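# Carry glass vial to balance pan, close doors

## Task

Take the vial from the shelved bench by the door and carry it to the balance on the shelved bench by the window. Set it upright on the balance pan, then close every glass door of the balance. The task fails if the balance is tipped, shifted or its pan overloaded. It also fails if the vial reaches the floor, or if the glass vial breaks from a knock or a drop of more than a few centimetres. The parked cart, pedal bin and stool may be moved. Finish with the gripper released and the robot backed away, upright and not leaning.

## Robot and tools

ROBOT. A Hello Robot Stretch 3 with a single arm. It has a two-wheel base (0.33 m long, 0.34 m wide) that cannot drive sideways, a lift on a mast, and an arm that telescopes out to the robot's RIGHT. To bring the gripper forward or back you drive the base. Turns in place pivot about the point between the drive wheels, 0.05 m behind the front edge. With the arm retracted and the wrist folded, a turn sweeps a 0.28 m radius. An unfolded, level gripper reaches beyond that radius. head_camera and nav_camera ride on the head, which head_pan_rad and head_tilt_rad aim. wrist_camera rides on the gripper.

FRAMES. The base frame sits on the floor between the drive wheels: x forward, y left, z up. hand_pose is reported in it, at the point where the closed fingertips meet. The odometry frame is the base frame as it was at the start. Heading runs -3.142 to 3.142, with positive meaning left.

execute_actions takes "actions", a list run in order. If any part is invalid or out of range, the whole call is rejected and nothing runs. Each action can contain the following.
- "robot": one command, or {"stop": true} to brake everything and clear the queue, or a list of up to 8 commands run one after another. A list may include {"pause_s": s} with s at most 15.
- "steps": 1 to 450 control steps at 30 per second. {"steps": n} alone just waits.
- "until": an early-exit condition, allowed only with steps.

A command can hold "base", "joints" and "contact_limits", and its parts start together.

"base" holds exactly one key, and it is an offset from where the base is when that command begins:
- translate_m, in metres, forward positive, magnitude at most 1;
- rotate_rad, in radians, counter-clockwise (left) positive, magnitude at most 3.2.

"joints" is a single object for the one arm and head, keyed by name. The values are absolute targets, not offsets, and joints left out keep their current target:
- lift_m 0 to 1.1 (arm height on the mast)
- arm_m 0 to 0.52 (extension)
- wrist_yaw_rad -1.345 to 4.42 (0 along the arm, positive toward the front, 3.0 folded over the base)
- wrist_pitch_rad -1.57 to 0.451 (0 level, negative tips the fingers down)
- wrist_roll_rad -2.911 to 2.911
- gripper_m -0.089 to 0.179 (bigger is wider; the real fingertip gap is smaller than the value, by 0.007 m near closed and 0.025 m wide open)
- head_pan_rad -3.953 to 1.73 (-1.57 looks along the arm)
- head_tilt_rad -1.53 to 0.419 (negative looks down)

"contact_limits": {"arm_m": effort %, 1 to 100} sets how hard the arm may push before it halts. It applies until the next arm_m command. Low values are gentle, and too low halts it immediately.

A new command overrides older motions right away and discards the rest of an older queue. A queue advances only after each motion ends "done" ("off_target" is also accepted for base and gripper). Otherwise the remaining commands are dropped.

UNTIL. To wait for all motion to finish, use "until": {"robot": {"status": "ended"}} with steps 450. You can also compare fields, e.g. {"lift_m": [">", 0.3], "base_status": ["!=", "moving"]}, using =, !=, <, <=, >, >=. Values are compared as printed: joints to 3 decimals, base to 4. Don't wait on exact equality. {"any": {"status": "ended"}} fires when the first motion ends.

zoom_image: "camera" (head_camera, nav_camera or wrist_camera) and "region" [x0, y0, x1, y1] in pixels of that camera's latest image, from the top-left corner, at most 504 by 504. Image sizes are head 896x504, nav 672x504 (fisheye) and wrist 644x364.

finished_scene: pass "scene", the current scene's number. It cannot be undone, so call it only once every motion has settled and the goal is in place.

RESULTS. Each result is a snapshot taken at the end of the call, with one image per camera.
- base_status shows progress against the goal.
- joint_goals, joint_status, measured_speeds.
- refusals, queue and queue_left.
- Status words: moving, done, off_target (held away from the goal and possibly still pushing), contact_stop (the joint went slack), time_out, stopped, torque_fault (a wrist servo is off for 10 s and takes no commands), not_commanded.
- "refused:", "dropped:" and "replaced:" lines explain what happened, counting from 0.
- robot.on_its_own reports targets the robot changed itself, slack or off joints, efforts out of their rest range, and tilt.
- lidar_m has 12 ranges in 30 degree sectors, counter-clockwise from straight ahead, in a plane 0.17 m high. It cannot see glass.
- wrist_depth_mm and head_depth_mm are 7x7 median depth grids.
- base_tilt is in degrees and motor_effort in percent; both are noisy and biased.
- base_odometry comes from wheel turns only, so slipping counts as travel.

TIPS AND HAZARDS.
- The base runs fast only when stowed: lift_m under 0.30, arm_m under 0.03 and wrist_yaw_rad over 2.54.
- Before folding or unfolding the wrist, set lift_m between 0.32 and 0.95, wrist_pitch_rad to -0.4 and roll near 0. Once folded, the lift may go down to 0.25.
- If wrist_yaw_rad is below -0.4, keep pitch at -0.5 or lower.
- To grip, command a gripper_m below the vial's width. To let go, open at least 0.02 past the touching value.
- Neither the reading nor a "done" status proves the gripper is holding anything, so check the images.
- Pushing on something rigid with the gripper above about 0.45 m, or pushing a second time after a contact_stop, can tip the robot.
- Driving while gripping, hooking or pushing something fixed can also tip it.
- If the robot snags furniture, undo the last move in small steps. If it tilts, free the gripper, and lower lift_m to about 0.2 if needed.
- Move the vial gently and keep it low and close over the bench. Don't slam the balance doors or shove the balance.
- Something may occasionally nudge loose objects.
- The simulation keeps running while you think.

Each tool is called after "Call:" by a JSON object that holds its "fn" and its "kwargs".

## Session

Call:
{"fn": "execute_actions", "kwargs": {"actions": []}}

Scene clock: 0.00 s.
robot.base_odometry: x=+0.000 y=+0.000 heading=+0.000 (m, m, rad; robot's odometry frame)
robot.turned_by_wheels: +0.000 (rad since the last result)
robot.turned_by_imu: +0.000 (rad since the last result)
robot.base_tilt: forward=+0.3 right=-0.8 (deg)
robot.lidar_m: 1.82 1.57 1.57 1.79 2.31 1.70 2.04 1.14 1.14 1.32 1.66 1.82
robot.head_depth_mm: 1934 2503 2515 2529 2482 2460 2065 / 1750 2700 2753 2769 2787 2817 2290 / 1900 2870 3060 3083 3022 2987 2291 / 1888 2796 2921 2839 2825 2811 2323 / 1874 2577 2535 2536 2533 2537 2310 / 1855 2344 2350 2311 2306 2279 2237 / 1842 2171 2134 2115 2112 2111 2107
robot.base_status: not_commanded
robot.joint_positions: lift_m=+0.324 arm_m=+0.001 wrist_yaw_rad=+2.906 wrist_pitch_rad=-0.592 wrist_roll_rad=+0.008 gripper_m=+0.037 head_pan_rad=+0.018 head_tilt_rad=-0.018
robot.joint_goals: lift_m=+0.324 arm_m=+0.001 wrist_yaw_rad=+2.906 wrist_pitch_rad=-0.592 wrist_roll_rad=+0.008 gripper_m=+0.037 head_pan_rad=+0.018 head_tilt_rad=-0.018
robot.joint_status: lift_m=not_commanded arm_m=not_commanded wrist_yaw_rad=not_commanded wrist_pitch_rad=not_commanded wrist_roll_rad=not_commanded gripper_m=not_commanded head_pan_rad=not_commanded head_tilt_rad=not_commanded
robot.measured_speeds: translate_m=+0.000 rotate_rad=+0.000 lift_m=+0.000 arm_m=+0.000 wrist_yaw_rad=+0.000 wrist_pitch_rad=+0.000 wrist_roll_rad=+0.000 head_pan_rad=+0.000 head_tilt_rad=+0.000
robot: refusals=0 queue=idle queue_left=0
robot.motor_effort: left_wheel=+0 right_wheel=+0 lift_m=+35 arm_m=+0 wrist_yaw_rad=+1 wrist_pitch_rad=+5 wrist_roll_rad=+0 gripper_m=+0 head_pan_rad=-1 head_tilt_rad=+1 (%)
robot.hand_pose: x=+0.0253 y=+0.0479 z=+0.2999 quat_wxyz=(+0.285, +0.698, +0.124, +0.645) (m; robot's base frame)
robot.wrist_depth_mm: - - - - - - - / 991 - 934 907 882 852 828 / 796 743 743 729 705 699 680 / 646 635 623 611 605 589 574 / 549 543 - 533 526 503 495 / 479 - - - 432 447 441 / 436 - - - 403 399 392
pictures: head_camera (sideways: a quarter turn clockwise sets it upright), nav_camera (sideways: a quarter turn counterclockwise sets it upright), wrist_camera
Images, in order (width x height): head_camera 896x504, nav_camera 672x504, wrist_camera 644x364.

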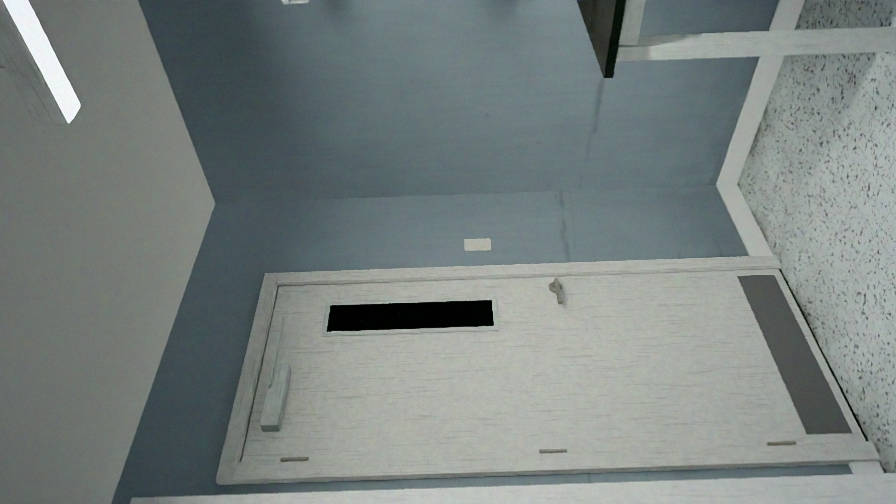

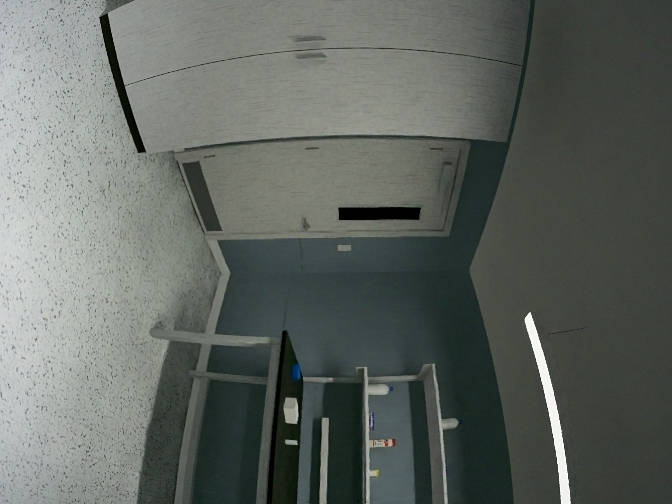

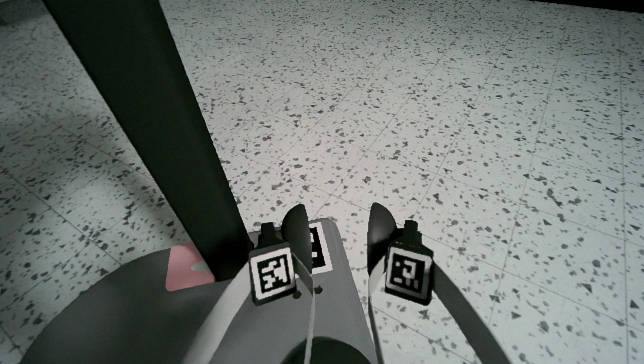

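Call:
{"fn": "execute_actions", "kwargs": {"actions": [{"robot":{"joints":{"head_pan_rad":-0.7,"head_tilt_rad":-0.3}},"steps":100,"until":{"robot":{"status":"ended"}}}]}}

Call:
{"fn": "execute_actions", "kwargs": {"actions": [{"robot":{"joints":{"head_pan_rad":-2.0,"head_tilt_rad":-0.3}},"steps":100,"until":{"robot":{"status":"ended"}}}]}}

Call:
{"fn": "execute_actions", "kwargs": {"actions": [{"robot":{"joints":{"head_pan_rad":-3.4,"head_tilt_rad":-0.3}},"steps":100,"until":{"robot":{"status":"ended"}}}]}}

Scene clock: 4.13 s.
robot.base_odometry: x=+0.000 y=+0.000 heading=+0.000 (m, m, rad; robot's odometry frame)
robot.turned_by_wheels: +0.000 (rad since the last result)
robot.turned_by_imu: +0.000 (rad since the last result)
robot.base_tilt: forward=+0.2 right=-0.6 (deg)
robot.lidar_m: 1.82 1.57 1.56 1.81 2.31 1.71 2.03 1.14 1.14 1.32 1.66 1.82
robot.head_depth_mm: 2004 2107 2259 1805 2511 2053 1573 / 2037 2148 2269 1847 2523 2052 1580 / 2059 2171 2312 1873 2520 2058 1599 / 2057 2212 2287 1916 2562 2054 1592 / 2084 2222 2357 1945 2568 2099 1601 / 2087 2229 2344 1780 2636 2088 1611 / 2138 2242 2380 2022 2687 2040 1630
robot.base_status: not_commanded
robot.joint_positions: lift_m=+0.324 arm_m=+0.001 wrist_yaw_rad=+2.906 wrist_pitch_rad=-0.592 wrist_roll_rad=+0.008 gripper_m=+0.037 head_pan_rad=-0.693 head_tilt_rad=-0.296
robot.joint_goals: lift_m=+0.324 arm_m=+0.001 wrist_yaw_rad=+2.906 wrist_pitch_rad=-0.592 wrist_roll_rad=+0.008 gripper_m=+0.037 head_pan_rad=-0.700 head_tilt_rad=-0.300
robot.joint_status: lift_m=not_commanded arm_m=not_commanded wrist_yaw_rad=not_commanded wrist_pitch_rad=not_commanded wrist_roll_rad=not_commanded gripper_m=not_commanded head_pan_rad=done head_tilt_rad=done
robot.measured_speeds: translate_m=+0.000 rotate_rad=+0.000 lift_m=+0.000 arm_m=+0.000 wrist_yaw_rad=+0.000 wrist_pitch_rad=+0.000 wrist_roll_rad=+0.000 head_pan_rad=+0.000 head_tilt_rad=+0.000
robot: refusals=0 queue=done queue_left=0
robot.motor_effort: left_wheel=+0(0) right_wheel=+0(0) lift_m=+36(35) arm_m=-2(1) wrist_yaw_rad=+0(1) wrist_pitch_rad=+5(5) wrist_roll_rad=+0(1) gripper_m=+0(0) head_pan_rad=-5(57) head_tilt_rad=-1(21) (%)
robot.hand_pose: x=+0.0253 y=+0.0479 z=+0.2999 quat_wxyz=(+0.285, +0.698, +0.124, +0.645) (m; robot's base frame)
robot.wrist_depth_mm: - - - - - - - / 971 - 930 909 888 840 830 / 781 744 743 720 711 692 684 / 644 631 624 611 598 583 575 / 554 541 - 538 528 509 500 / 481 - - - 436 449 442 / 436 - - - 403 398 397
pictures: head_camera (sideways: a quarter turn clockwise sets it upright), nav_camera (sideways: a quarter turn counterclockwise sets it upright), wrist_camera
Images, in order (width x height): head_camera 896x504, nav_camera 672x504, wrist_camera 644x364.

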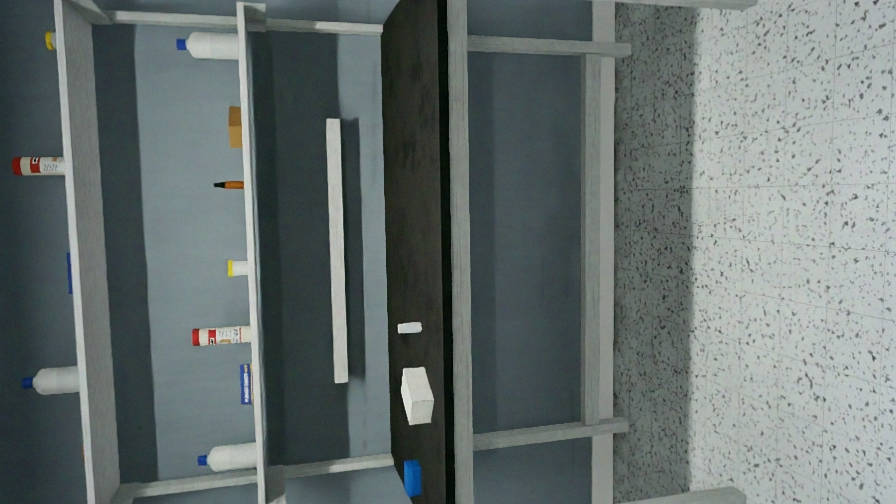

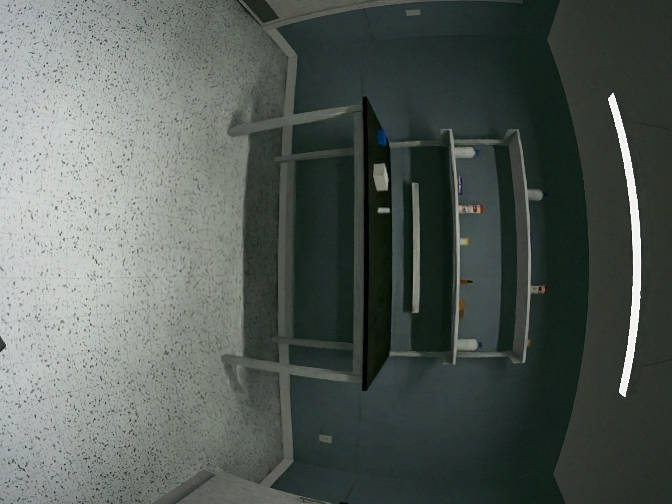

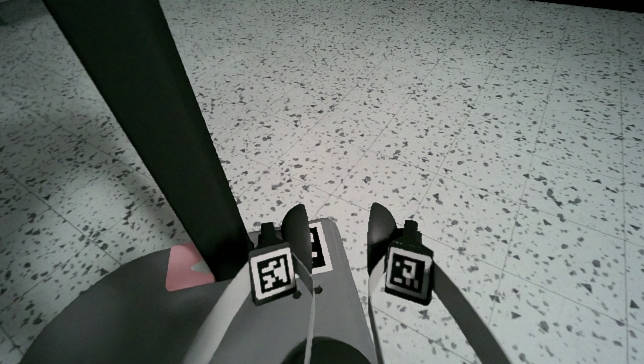

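Scene clock: 5.33 s.
robot.base_odometry: x=+0.000 y=+0.000 heading=+0.000 (m, m, rad; robot's odometry frame)
robot.turned_by_wheels: +0.000 (rad since the last result)
robot.turned_by_imu: +0.000 (rad since the last result)
robot.base_tilt: forward=+0.3 right=-0.6 (deg)
robot.lidar_m: 1.83 1.56 1.57 1.80 2.30 1.70 2.03 1.14 1.14 1.32 1.66 1.82
robot.head_depth_mm: 1181 1247 1615 1454 1152 1213 1291 / 1232 1283 1677 1472 1201 1280 1354 / 1273 1342 1750 1471 1255 1333 1440 / 1324 1384 1813 1492 1310 1394 1495 / 1366 1439 1860 1797 1375 1467 1548 / 1411 1484 1974 1858 1433 1545 1605 / 1474 1559 2056 1629 1509 1624 1614
robot.base_status: not_commanded
robot.joint_positions: lift_m=+0.324 arm_m=+0.001 wrist_yaw_rad=+2.906 wrist_pitch_rad=-0.592 wrist_roll_rad=+0.008 gripper_m=+0.037 head_pan_rad=-1.993 head_tilt_rad=-0.296
robot.joint_goals: lift_m=+0.324 arm_m=+0.001 wrist_yaw_rad=+2.906 wrist_pitch_rad=-0.592 wrist_roll_rad=+0.008 gripper_m=+0.037 head_pan_rad=-2.000 head_tilt_rad=-0.300
robot.joint_status: lift_m=not_commanded arm_m=not_commanded wrist_yaw_rad=not_commanded wrist_pitch_rad=not_commanded wrist_roll_rad=not_commanded gripper_m=not_commanded head_pan_rad=done head_tilt_rad=done
robot.measured_speeds: translate_m=+0.000 rotate_rad=+0.000 lift_m=+0.000 arm_m=+0.000 wrist_yaw_rad=+0.000 wrist_pitch_rad=+0.000 wrist_roll_rad=+0.000 head_pan_rad=+0.000 head_tilt_rad=+0.000
robot: refusals=0 queue=done queue_left=0
robot.motor_effort: left_wheel=+0(0) right_wheel=+0(1) lift_m=+36(35) arm_m=-1(1) wrist_yaw_rad=+0(0) wrist_pitch_rad=+5(5) wrist_roll_rad=+0(1) gripper_m=+0(1) head_pan_rad=-6(63) head_tilt_rad=-2(1) (%)
robot.hand_pose: x=+0.0253 y=+0.0479 z=+0.2999 quat_wxyz=(+0.285, +0.698, +0.124, +0.645) (m; robot's base frame)
robot.wrist_depth_mm: - - - - - - - / - - 945 899 880 856 832 / 783 754 737 739 710 692 674 / 644 627 618 612 600 590 577 / 551 544 - 537 526 503 501 / 478 - - - 434 444 441 / 440 - - - 402 397 393
pictures: head_camera (sideways: a quarter turn clockwise sets it upright), nav_camera (sideways: a quarter turn counterclockwise sets it upright), wrist_camera
Images, in order (width x height): head_camera 896x504, nav_camera 672x504, wrist_camera 644x364.

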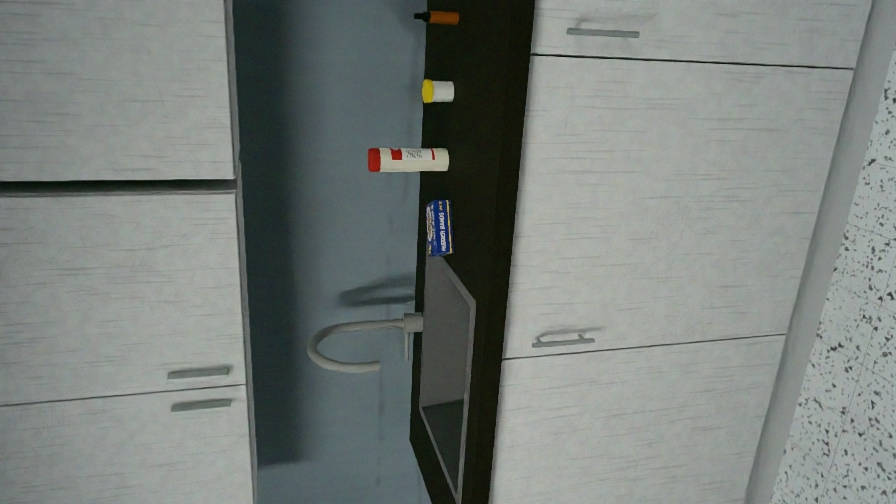

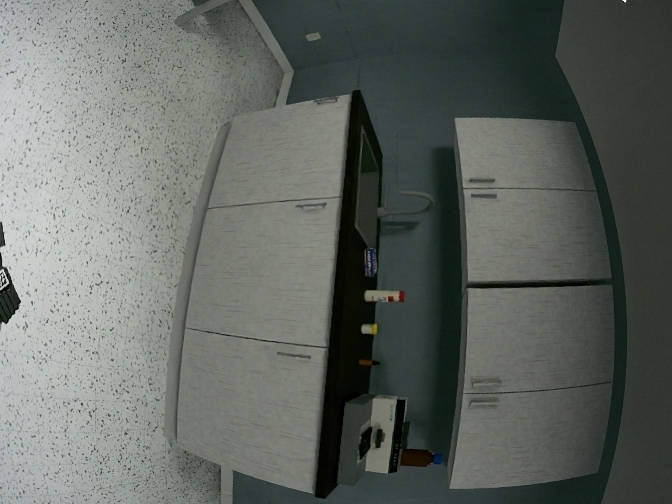

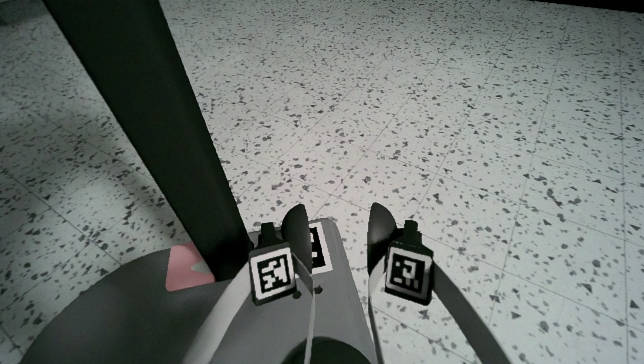

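Scene clock: 6.57 s.
robot.base_odometry: x=+0.000 y=+0.000 heading=+0.000 (m, m, rad; robot's odometry frame)
robot.turned_by_wheels: +0.000 (rad since the last result)
robot.turned_by_imu: +0.000 (rad since the last result)
robot.base_tilt: forward=+0.4 right=-0.6 (deg)
robot.lidar_m: 1.82 1.57 1.57 1.80 2.30 1.70 2.03 1.15 1.14 1.32 1.67 1.82
robot.head_depth_mm: 2120 2216 2299 1703 2450 1963 1571 / 2237 2370 2465 2600 2681 2042 1572 / 2314 2472 2614 2755 2779 2080 1590 / 2475 2590 2761 2919 2914 2084 1594 / 2623 2748 2859 3024 2905 2084 1610 / 2380 2443 2516 2570 2664 2112 1620 / 2098 2132 2177 2250 2332 2113 1620
robot.base_status: not_commanded
robot.joint_positions: lift_m=+0.324 arm_m=+0.001 wrist_yaw_rad=+2.906 wrist_pitch_rad=-0.592 wrist_roll_rad=+0.008 gripper_m=+0.037 head_pan_rad=-3.393 head_tilt_rad=-0.296
robot.joint_goals: lift_m=+0.324 arm_m=+0.001 wrist_yaw_rad=+2.906 wrist_pitch_rad=-0.592 wrist_roll_rad=+0.008 gripper_m=+0.037 head_pan_rad=-3.400 head_tilt_rad=-0.300
robot.joint_status: lift_m=not_commanded arm_m=not_commanded wrist_yaw_rad=not_commanded wrist_pitch_rad=not_commanded wrist_roll_rad=not_commanded gripper_m=not_commanded head_pan_rad=done head_tilt_rad=done
robot.measured_speeds: translate_m=+0.000 rotate_rad=+0.000 lift_m=+0.000 arm_m=+0.000 wrist_yaw_rad=+0.000 wrist_pitch_rad=+0.000 wrist_roll_rad=+0.000 head_pan_rad=+0.000 head_tilt_rad=+0.000
robot: refusals=0 queue=done queue_left=0
robot.motor_effort: left_wheel=+0(0) right_wheel=+0(0) lift_m=+36(35) arm_m=-1(1) wrist_yaw_rad=+0(0) wrist_pitch_rad=+5(5) wrist_roll_rad=+0(1) gripper_m=+1(0) head_pan_rad=-5(61) head_tilt_rad=-1(0) (%)
robot.hand_pose: x=+0.0253 y=+0.0479 z=+0.2999 quat_wxyz=(+0.285, +0.698, +0.124, +0.645) (m; robot's base frame)
robot.wrist_depth_mm: - - - - - - - / 987 - 936 905 878 845 831 / 780 752 738 732 707 696 684 / 646 631 621 607 599 589 578 / 546 539 - 534 525 512 496 / 484 - - - 435 443 439 / 438 - - - 407 397 393
pictures: head_camera (sideways: a quarter turn clockwise sets it upright), nav_camera (sideways: a quarter turn counterclockwise sets it upright), wrist_camera
Images, in order (width x height): head_camera 896x504, nav_camera 672x504, wrist_camera 644x364.

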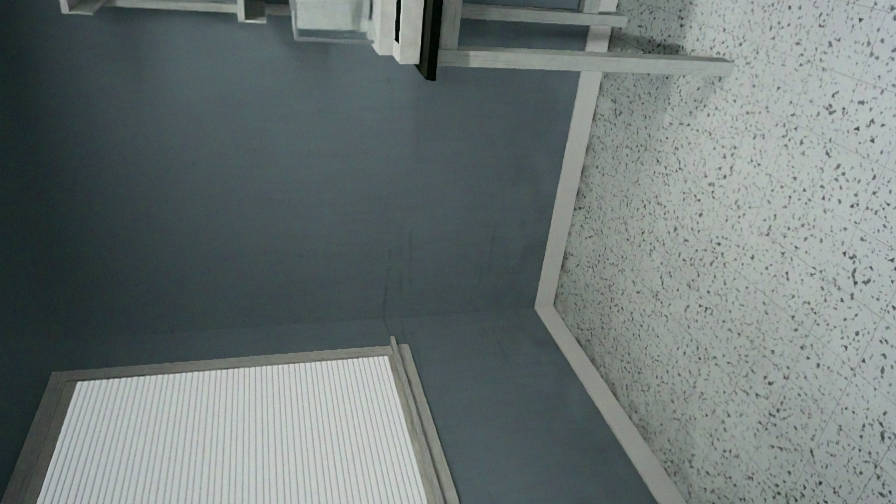

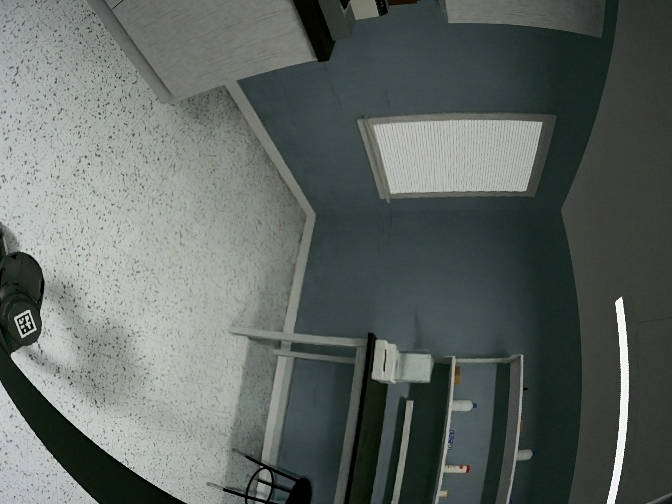

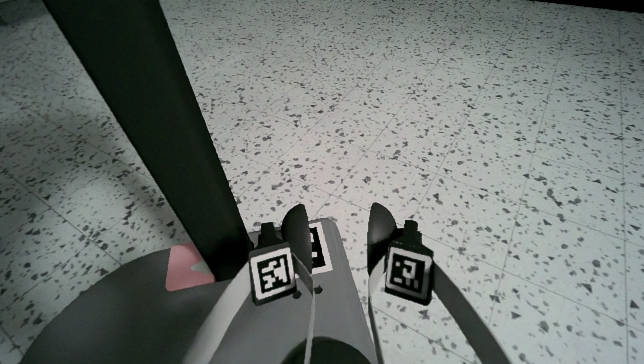

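Call:
{"fn": "execute_actions", "kwargs": {"actions": [{"robot":{"joints":{"head_pan_rad":-3.85,"head_tilt_rad":-0.2,"lift_m":0.28}},"steps":100,"until":{"robot":{"status":"ended"}}}]}}

Scene clock: 9.07 s.
robot.base_odometry: x=+0.000 y=+0.000 heading=+0.000 (m, m, rad; robot's odometry frame)
robot.turned_by_wheels: +0.000 (rad since the last result)
robot.turned_by_imu: +0.000 (rad since the last result)
robot.base_tilt: forward=+0.4 right=-0.5 (deg)
robot.lidar_m: 1.83 1.57 1.56 1.80 2.31 1.71 2.03 1.14 1.14 1.31 1.66 1.82
robot.head_depth_mm: - - - - - - - / 2212 2244 2361 2137 2485 2318 1741 / 2213 2285 2381 2190 2541 2353 1733 / 2229 2316 2382 2022 2557 2391 1748 / 2263 2292 2349 1816 2546 2272 1768 / 2259 2325 2432 2534 2651 2365 1793 / 2277 2353 2456 2558 2661 2418 1792
robot.base_status: not_commanded
robot.joint_positions: lift_m=+0.280 arm_m=+0.001 wrist_yaw_rad=+2.906 wrist_pitch_rad=-0.592 wrist_roll_rad=+0.008 gripper_m=+0.037 head_pan_rad=-3.843 head_tilt_rad=-0.211
robot.joint_goals: lift_m=+0.280 arm_m=+0.001 wrist_yaw_rad=+2.906 wrist_pitch_rad=-0.592 wrist_roll_rad=+0.008 gripper_m=+0.037 head_pan_rad=-3.850 head_tilt_rad=-0.200
robot.joint_status: lift_m=done arm_m=not_commanded wrist_yaw_rad=not_commanded wrist_pitch_rad=not_commanded wrist_roll_rad=not_commanded gripper_m=not_commanded head_pan_rad=done head_tilt_rad=done
robot.measured_speeds: translate_m=+0.000 rotate_rad=+0.000 lift_m=+0.000 arm_m=+0.000 wrist_yaw_rad=+0.000 wrist_pitch_rad=+0.000 wrist_roll_rad=+0.000 head_pan_rad=+0.000 head_tilt_rad=+0.000
robot: refusals=0 queue=done queue_left=0
robot.motor_effort: left_wheel=+0(0) right_wheel=+0(0) lift_m=+24(37) arm_m=-2(1) wrist_yaw_rad=+0(0) wrist_pitch_rad=+6(6) wrist_roll_rad=+1(0) gripper_m=+0(1) head_pan_rad=-6(45) head_tilt_rad=+5(15) (%)
robot.hand_pose: x=+0.0253 y=+0.0479 z=+0.2560 quat_wxyz=(+0.285, +0.698, +0.124, +0.645) (m; robot's base frame)
robot.wrist_depth_mm: - - - - - 980 942 / 881 - 842 823 790 773 751 / 708 660 666 651 638 629 608 / 581 574 557 549 534 526 521 / 503 507 - - 475 456 448 / - - - - 394 402 395 / - - - - 365 356 353
pictures: head_camera (sideways: a quarter turn clockwise sets it upright), nav_camera (sideways: a quarter turn counterclockwise sets it upright), wrist_camera
Images, in order (width x height): head_camera 896x504, nav_camera 672x504, wrist_camera 644x364.

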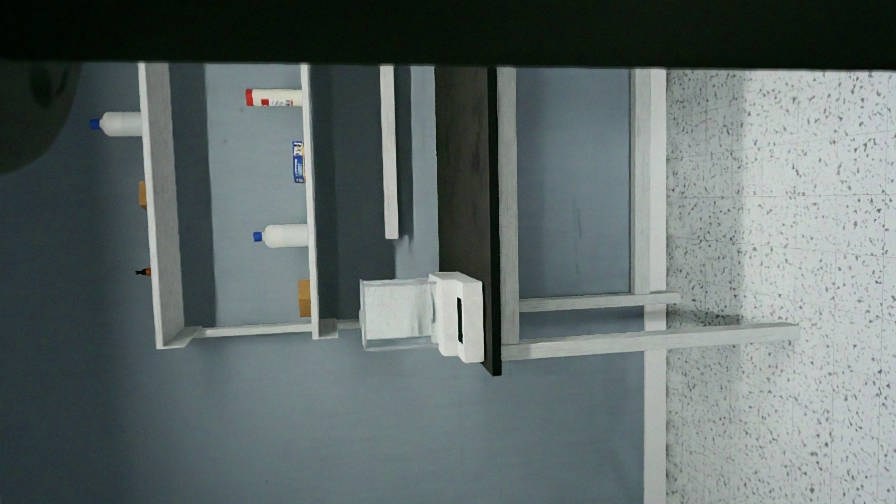

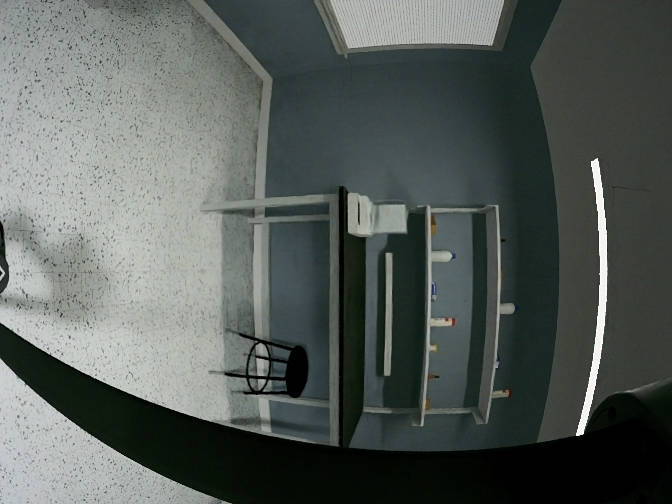

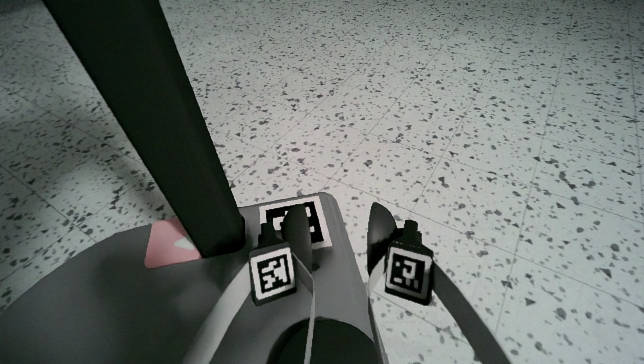

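Call:
{"fn": "zoom_image", "kwargs": {"camera": "head_camera", "region": [340, 250, 510, 390]}}

Region (340, 250, 510, 390) of head_camera's 896x504 image, scaled by 2.965, with more detail than that image has; it fills the top 415 rows of this view, and the rest is white.

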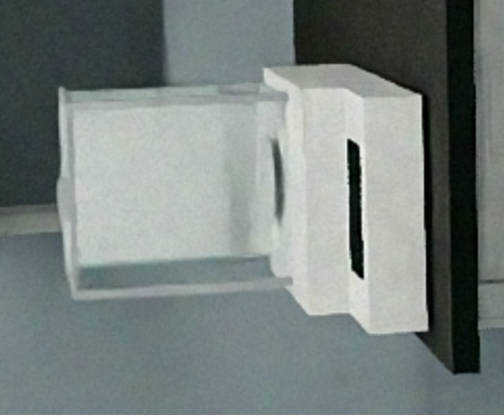

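Call:
{"fn": "execute_actions", "kwargs": {"actions": [{"robot":[{"base":{"rotate_rad":-0.414},"joints":{"head_pan_rad":-1.57,"head_tilt_rad":-0.6,"wrist_pitch_rad":-0.4}},{"base":{"translate_m":0.62}},{"base":{"translate_m":0.61}},{"base":{"rotate_rad":1.213}},{"joints":{"lift_m":0.93,"gripper_m":0.12}},{"joints":{"wrist_yaw_rad":0}},{"joints":{"wrist_pitch_rad":0}}],"steps":450,"until":{"robot":{"status":"ended"}}},{"steps":450,"until":{"robot":{"status":"ended"}}}]}}

Scene clock: 40.50 s.
robot.base_odometry: x=+1.126 y=-0.495 heading=+0.799 (m, m, rad; robot's odometry frame)
robot.turned_by_wheels: +0.799 (rad since the last result)
robot.turned_by_imu: +0.803 (rad since the last result)
robot.base_tilt: forward=+0.3 right=-0.7 (deg)
robot.lidar_m: 1.56 1.21 1.61 2.86 2.23 1.64 1.58 1.04 1.13 1.09 0.63 0.63
robot.head_depth_mm: 1017 1088 1012 701 556 - - / 1016 1085 1018 725 559 - - / 1018 1081 1033 689 595 - - / 1014 1087 1044 716 577 1480 1268 / 1011 1084 1062 642 534 1484 1278 / 1003 1097 1071 671 556 1491 1280 / 1009 1108 1089 738 560 1498 1279
robot.base_status: done (rotate_rad +1.2129 of +1.2130)
robot.joint_positions: lift_m=+0.930 arm_m=+0.001 wrist_yaw_rad=+0.003 wrist_pitch_rad=-0.023 wrist_roll_rad=+0.008 gripper_m=+0.120 head_pan_rad=-1.577 head_tilt_rad=-0.593
robot.joint_goals: lift_m=+0.930 arm_m=+0.001 wrist_yaw_rad=+0.000 wrist_pitch_rad=+0.000 wrist_roll_rad=+0.008 gripper_m=+0.120 head_pan_rad=-1.570 head_tilt_rad=-0.600
robot.joint_status: lift_m=done arm_m=not_commanded wrist_yaw_rad=done wrist_pitch_rad=done wrist_roll_rad=not_commanded gripper_m=done head_pan_rad=done head_tilt_rad=done
robot.measured_speeds: translate_m=+0.000 rotate_rad=+0.000 lift_m=+0.000 arm_m=+0.000 wrist_yaw_rad=+0.000 wrist_pitch_rad=+0.000 wrist_roll_rad=+0.000 head_pan_rad=+0.000 head_tilt_rad=+0.000
robot: refusals=0 queue=done queue_left=0
robot.motor_effort: left_wheel=-1(9) right_wheel=+2(11) lift_m=+46(47) arm_m=-1(1) wrist_yaw_rad=-1(3) wrist_pitch_rad=+10(10) wrist_roll_rad=+0(0) gripper_m=+0(95) head_pan_rad=+5(60) head_tilt_rad=-3(24) (%)
robot.hand_pose: x=-0.0208 y=-0.4013 z=+1.0382 quat_wxyz=(+0.704, +0.009, -0.710, -0.008) (m; robot's base frame)
robot.wrist_depth_mm: 949 838 913 890 875 863 859 / 980 949 933 934 901 890 887 / - 988 980 958 956 937 893 / - - 836 802 783 745 725 / 494 486 360 433 427 490 442 / 351 358 312 334 330 - 321 / 271 266 262 259 255 252 249
pictures: head_camera (sideways: a quarter turn clockwise sets it upright), nav_camera (sideways: a quarter turn counterclockwise sets it upright), wrist_camera
Images, in order (width x height): head_camera 896x504, nav_camera 672x504, wrist_camera 644x364.

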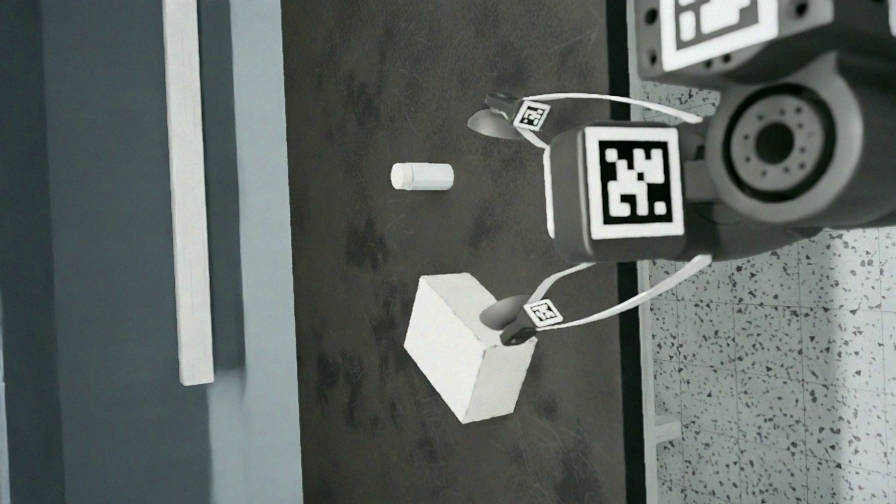

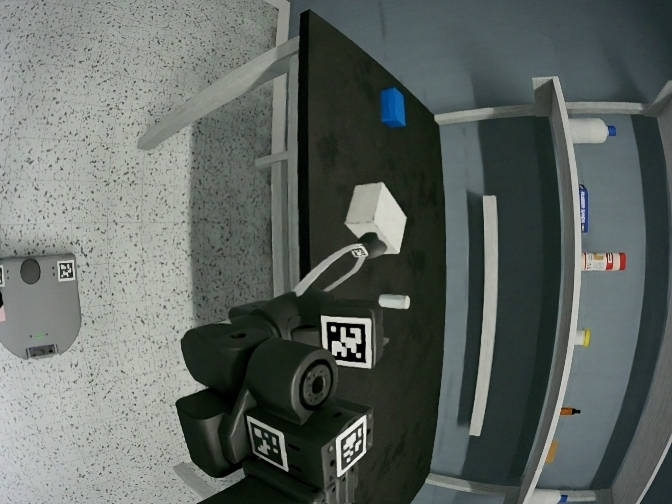

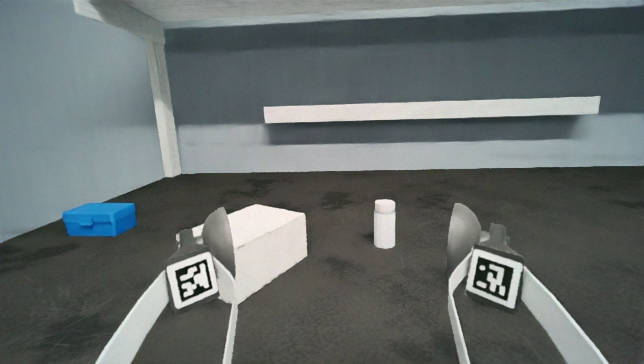

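Call:
{"fn": "execute_actions", "kwargs": {"actions": [{"robot":[{"base":{"translate_m":-0.045},"joints":{"wrist_yaw_rad":-0.07,"gripper_m":0.09,"arm_m":0.08,"wrist_pitch_rad":0.02}},{"joints":{"lift_m":0.87}}],"steps":450,"until":{"robot":{"status":"ended"}}}]}}

Scene clock: 50.97 s.
robot.base_odometry: x=+1.095 y=-0.527 heading=+0.799 (m, m, rad; robot's odometry frame)
robot.turned_by_wheels: +0.000 (rad since the last result)
robot.turned_by_imu: +0.000 (rad since the last result)
robot.base_tilt: forward=+0.3 right=-0.6 (deg)
robot.lidar_m: 1.57 1.25 1.67 2.85 2.16 1.60 1.54 1.00 1.13 1.09 0.69 0.66
robot.head_depth_mm: 1020 1093 1010 702 556 - - / 1016 1087 1023 710 562 - - / 1012 1083 1030 711 - - - / 1011 1093 1046 719 550 1478 1267 / 1009 1079 1058 667 552 1492 1278 / 1006 1082 1075 621 554 1492 1281 / 1002 1105 1080 738 560 1489 1288
robot.base_status: done (translate_m -0.0450 of -0.0450)
robot.joint_positions: lift_m=+0.870 arm_m=+0.080 wrist_yaw_rad=-0.068 wrist_pitch_rad=-0.002 wrist_roll_rad=+0.008 gripper_m=+0.090 head_pan_rad=-1.577 head_tilt_rad=-0.593
robot.joint_goals: lift_m=+0.870 arm_m=+0.080 wrist_yaw_rad=-0.070 wrist_pitch_rad=+0.020 wrist_roll_rad=+0.008 gripper_m=+0.090 head_pan_rad=-1.570 head_tilt_rad=-0.600
robot.joint_status: lift_m=done arm_m=done wrist_yaw_rad=done wrist_pitch_rad=done wrist_roll_rad=not_commanded gripper_m=done head_pan_rad=done head_tilt_rad=done
robot.measured_speeds: translate_m=+0.000 rotate_rad=+0.000 lift_m=+0.000 arm_m=+0.000 wrist_yaw_rad=+0.000 wrist_pitch_rad=+0.000 wrist_roll_rad=+0.000 head_pan_rad=+0.000 head_tilt_rad=+0.000
robot: refusals=0 queue=done queue_left=0
robot.motor_effort: left_wheel=-1(5) right_wheel=+2(4) lift_m=+24(45) arm_m=+4(2) wrist_yaw_rad=-1(3) wrist_pitch_rad=+9(10) wrist_roll_rad=+1(0) gripper_m=+0(95) head_pan_rad=+5(4) head_tilt_rad=-2(3) (%)
robot.hand_pose: x=-0.0390 y=-0.4803 z=+0.9845 quat_wxyz=(+0.704, -0.023, -0.709, -0.025) (m; robot's base frame)
robot.wrist_depth_mm: 817 816 833 823 841 837 849 / 845 837 856 853 857 850 861 / 876 875 875 874 891 882 887 / 902 671 646 607 591 568 550 / 225 240 291 330 341 329 323 / 218 226 229 240 231 239 229 / 192 189 187 184 182 180 178
pictures: head_camera (sideways: a quarter turn clockwise sets it upright), nav_camera (sideways: a quarter turn counterclockwise sets it upright), wrist_camera
Images, in order (width x height): head_camera 896x504, nav_camera 672x504, wrist_camera 644x364.

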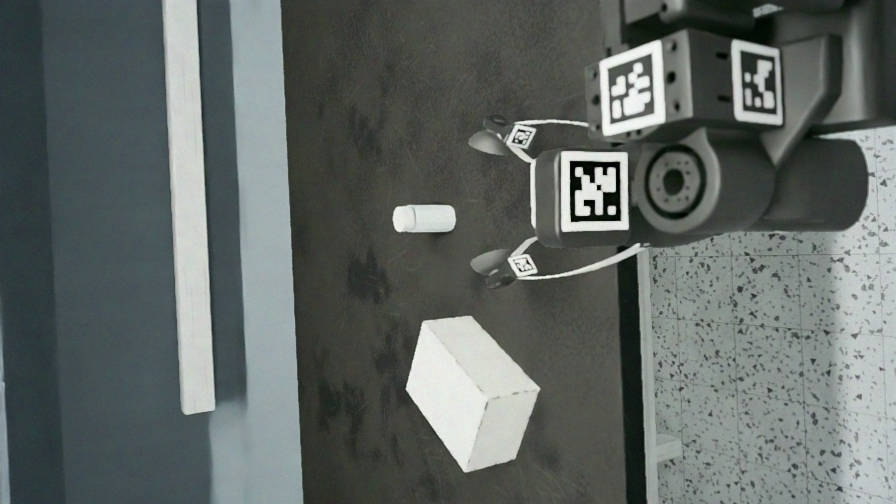

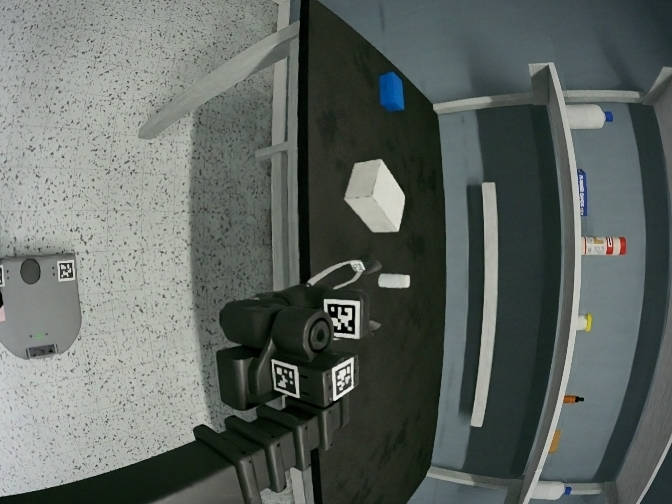

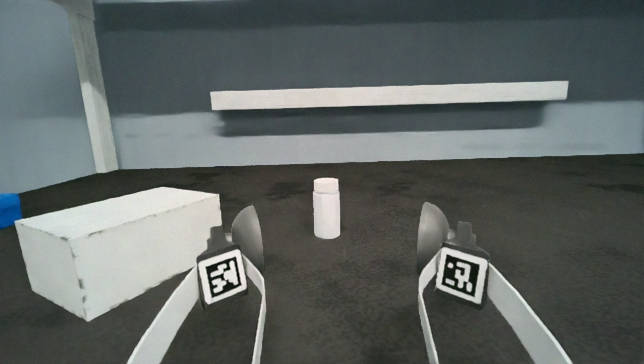

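Call:
{"fn": "execute_actions", "kwargs": {"actions": [{"robot":{"joints":{"lift_m":0.842,"arm_m":0.2,"wrist_yaw_rad":-0.055}},"steps":450,"until":{"robot":{"status":"ended"}}}]}}

Scene clock: 57.13 s.
robot.base_odometry: x=+1.095 y=-0.527 heading=+0.799 (m, m, rad; robot's odometry frame)
robot.turned_by_wheels: +0.000 (rad since the last result)
robot.turned_by_imu: -0.016 (rad since the last result)
robot.base_tilt: forward=+0.2 right=-0.7 (deg)
robot.lidar_m: 1.61 1.25 1.65 2.87 2.19 1.60 1.54 1.00 1.14 1.09 1.13 0.66
robot.head_depth_mm: 1023 1093 1007 700 - - 1254 / 1021 1092 1021 736 - 1441 1254 / 1020 1086 1029 783 - 1461 1259 / 1017 1089 1044 698 549 1515 1273 / 1008 1079 1055 693 552 1485 1274 / 1007 1078 1069 622 554 1485 1280 / 1004 1105 1083 739 559 1507 1285
robot.base_status: done (translate_m -0.0450 of -0.0450)
robot.joint_positions: lift_m=+0.843 arm_m=+0.200 wrist_yaw_rad=-0.055 wrist_pitch_rad=+0.064 wrist_roll_rad=+0.009 gripper_m=+0.090 head_pan_rad=-1.576 head_tilt_rad=-0.596
robot.joint_goals: lift_m=+0.842 arm_m=+0.200 wrist_yaw_rad=-0.055 wrist_pitch_rad=+0.020 wrist_roll_rad=+0.009 gripper_m=+0.090 head_pan_rad=-1.570 head_tilt_rad=-0.600
robot.joint_status: lift_m=done arm_m=done wrist_yaw_rad=done wrist_pitch_rad=done wrist_roll_rad=not_commanded gripper_m=done head_pan_rad=done head_tilt_rad=done
robot.measured_speeds: translate_m=+0.000 rotate_rad=+0.000 lift_m=+0.000 arm_m=+0.000 wrist_yaw_rad=+0.000 wrist_pitch_rad=+0.000 wrist_roll_rad=+0.000 head_pan_rad=+0.000 head_tilt_rad=+0.000
robot: refusals=0 queue=done queue_left=0
robot.motor_effort: left_wheel=+0(13) right_wheel=+0(17) lift_m=+5(25) arm_m=+2(27) wrist_yaw_rad=+0(15) wrist_pitch_rad=-17(49) wrist_roll_rad=+0(6) gripper_m=+0(0) head_pan_rad=+4(5) head_tilt_rad=-2(3) (%)
robot.hand_pose: x=-0.0356 y=-0.6016 z=+0.9740 quat_wxyz=(+0.704, -0.042, -0.709, +0.003) (m; robot's base frame)
robot.wrist_depth_mm: 680 722 721 738 732 724 735 / 734 755 743 752 761 750 752 / 756 768 763 759 768 774 773 / 775 774 773 777 772 697 666 / 193 382 420 301 356 341 331 / 149 179 223 212 224 232 223 / 150 168 177 173 171 169 167
pictures: head_camera (sideways: a quarter turn clockwise sets it upright), nav_camera (sideways: a quarter turn counterclockwise sets it upright), wrist_camera
Images, in order (width x height): head_camera 896x504, nav_camera 672x504, wrist_camera 644x364.

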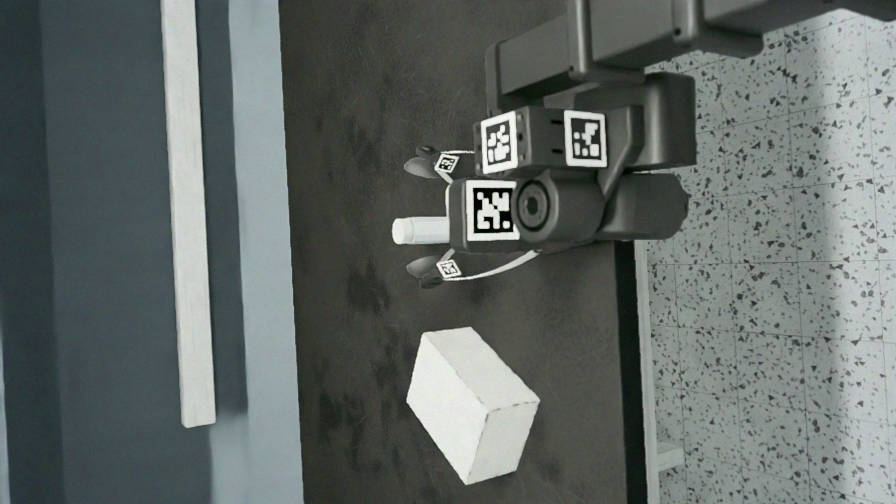

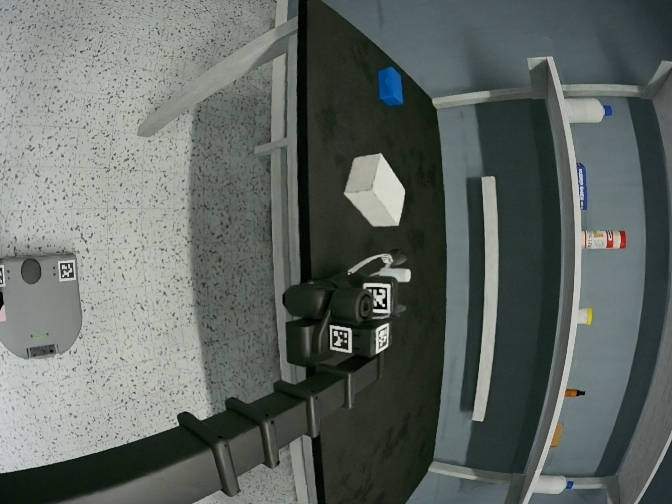

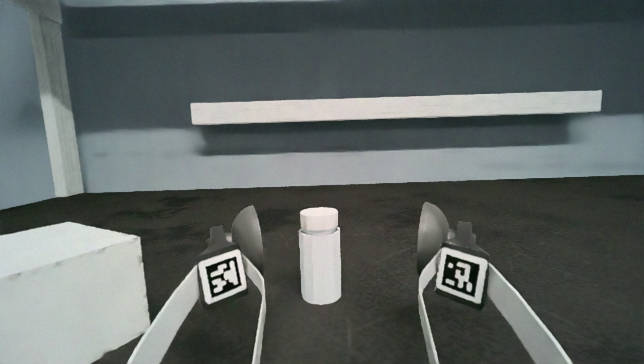

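Call:
{"fn": "execute_actions", "kwargs": {"actions": [{"robot":[{"joints":{"lift_m":0.89},"base":{"translate_m":0.012}},{"joints":{"wrist_pitch_rad":-0.18,"arm_m":0.22}}],"steps":450,"until":{"robot":{"status":"ended"}}}]}}

Scene clock: 61.90 s.
robot.base_odometry: x=+1.103 y=-0.518 heading=+0.799 (m, m, rad; robot's odometry frame)
robot.turned_by_wheels: +0.000 (rad since the last result)
robot.turned_by_imu: -0.002 (rad since the last result)
robot.base_tilt: forward=+0.5 right=-0.6 (deg)
robot.lidar_m: 1.60 1.23 1.63 2.86 2.23 1.61 1.54 1.00 1.13 1.09 0.69 0.65
robot.head_depth_mm: 1021 1090 1005 763 - 1462 1245 / 1018 1094 1014 - - 1504 1252 / 1012 1084 1028 - - 1503 1259 / 1011 1083 1043 690 530 1509 1265 / 1007 1094 1053 663 551 1470 1268 / 1002 1080 1067 618 555 1487 1280 / 1000 1104 1075 736 559 1495 1282
robot.base_status: done (translate_m +0.0120 of +0.0120)
robot.joint_positions: lift_m=+0.890 arm_m=+0.220 wrist_yaw_rad=-0.057 wrist_pitch_rad=-0.196 wrist_roll_rad=+0.009 gripper_m=+0.090 head_pan_rad=-1.576 head_tilt_rad=-0.596
robot.joint_goals: lift_m=+0.890 arm_m=+0.220 wrist_yaw_rad=-0.055 wrist_pitch_rad=-0.180 wrist_roll_rad=+0.009 gripper_m=+0.090 head_pan_rad=-1.570 head_tilt_rad=-0.600
robot.joint_status: lift_m=done arm_m=done wrist_yaw_rad=done wrist_pitch_rad=done wrist_roll_rad=not_commanded gripper_m=done head_pan_rad=done head_tilt_rad=done
robot.measured_speeds: translate_m=+0.000 rotate_rad=+0.000 lift_m=+0.000 arm_m=+0.000 wrist_yaw_rad=+0.000 wrist_pitch_rad=+0.000 wrist_roll_rad=+0.000 head_pan_rad=+0.000 head_tilt_rad=+0.000
robot: refusals=0 queue=done queue_left=0
robot.motor_effort: left_wheel=+1(6) right_wheel=+0(15) lift_m=+46(46) arm_m=+3(4) wrist_yaw_rad=+2(2) wrist_pitch_rad=+6(16) wrist_roll_rad=+0(0) gripper_m=+0(0) head_pan_rad=+5(3) head_tilt_rad=-2(2) (%)
robot.hand_pose: x=-0.0355 y=-0.6109 z=+0.9548 quat_wxyz=(+0.698, +0.049, -0.708, -0.090) (m; robot's base frame)
robot.wrist_depth_mm: 637 645 596 602 659 606 633 / 678 713 705 703 727 716 720 / 620 583 563 535 507 488 466 / 357 344 336 300 319 310 302 / 142 165 252 212 231 226 221 / 138 167 177 183 177 181 175 / 141 153 152 150 148 146 145
pictures: head_camera (sideways: a quarter turn clockwise sets it upright), nav_camera (sideways: a quarter turn counterclockwise sets it upright), wrist_camera
Images, in order (width x height): head_camera 896x504, nav_camera 672x504, wrist_camera 644x364.

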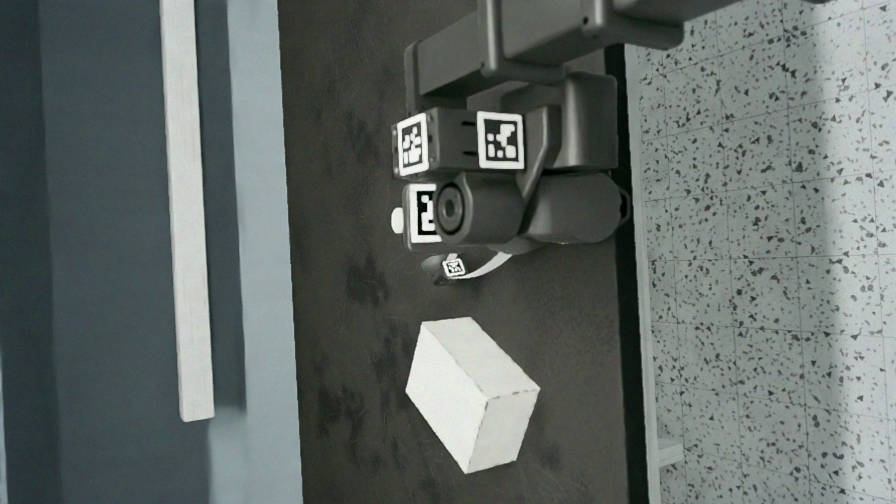

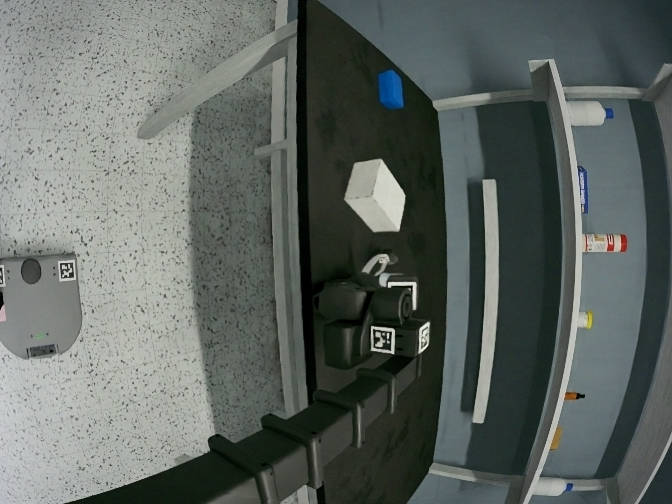

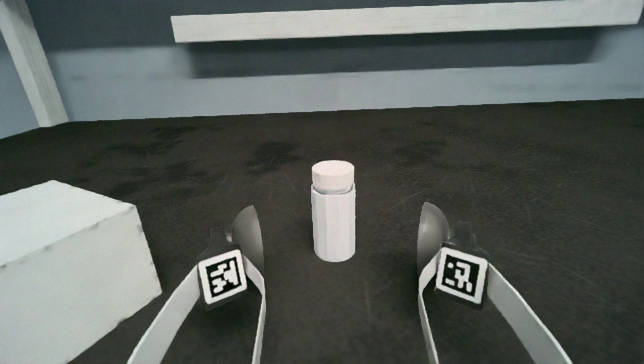

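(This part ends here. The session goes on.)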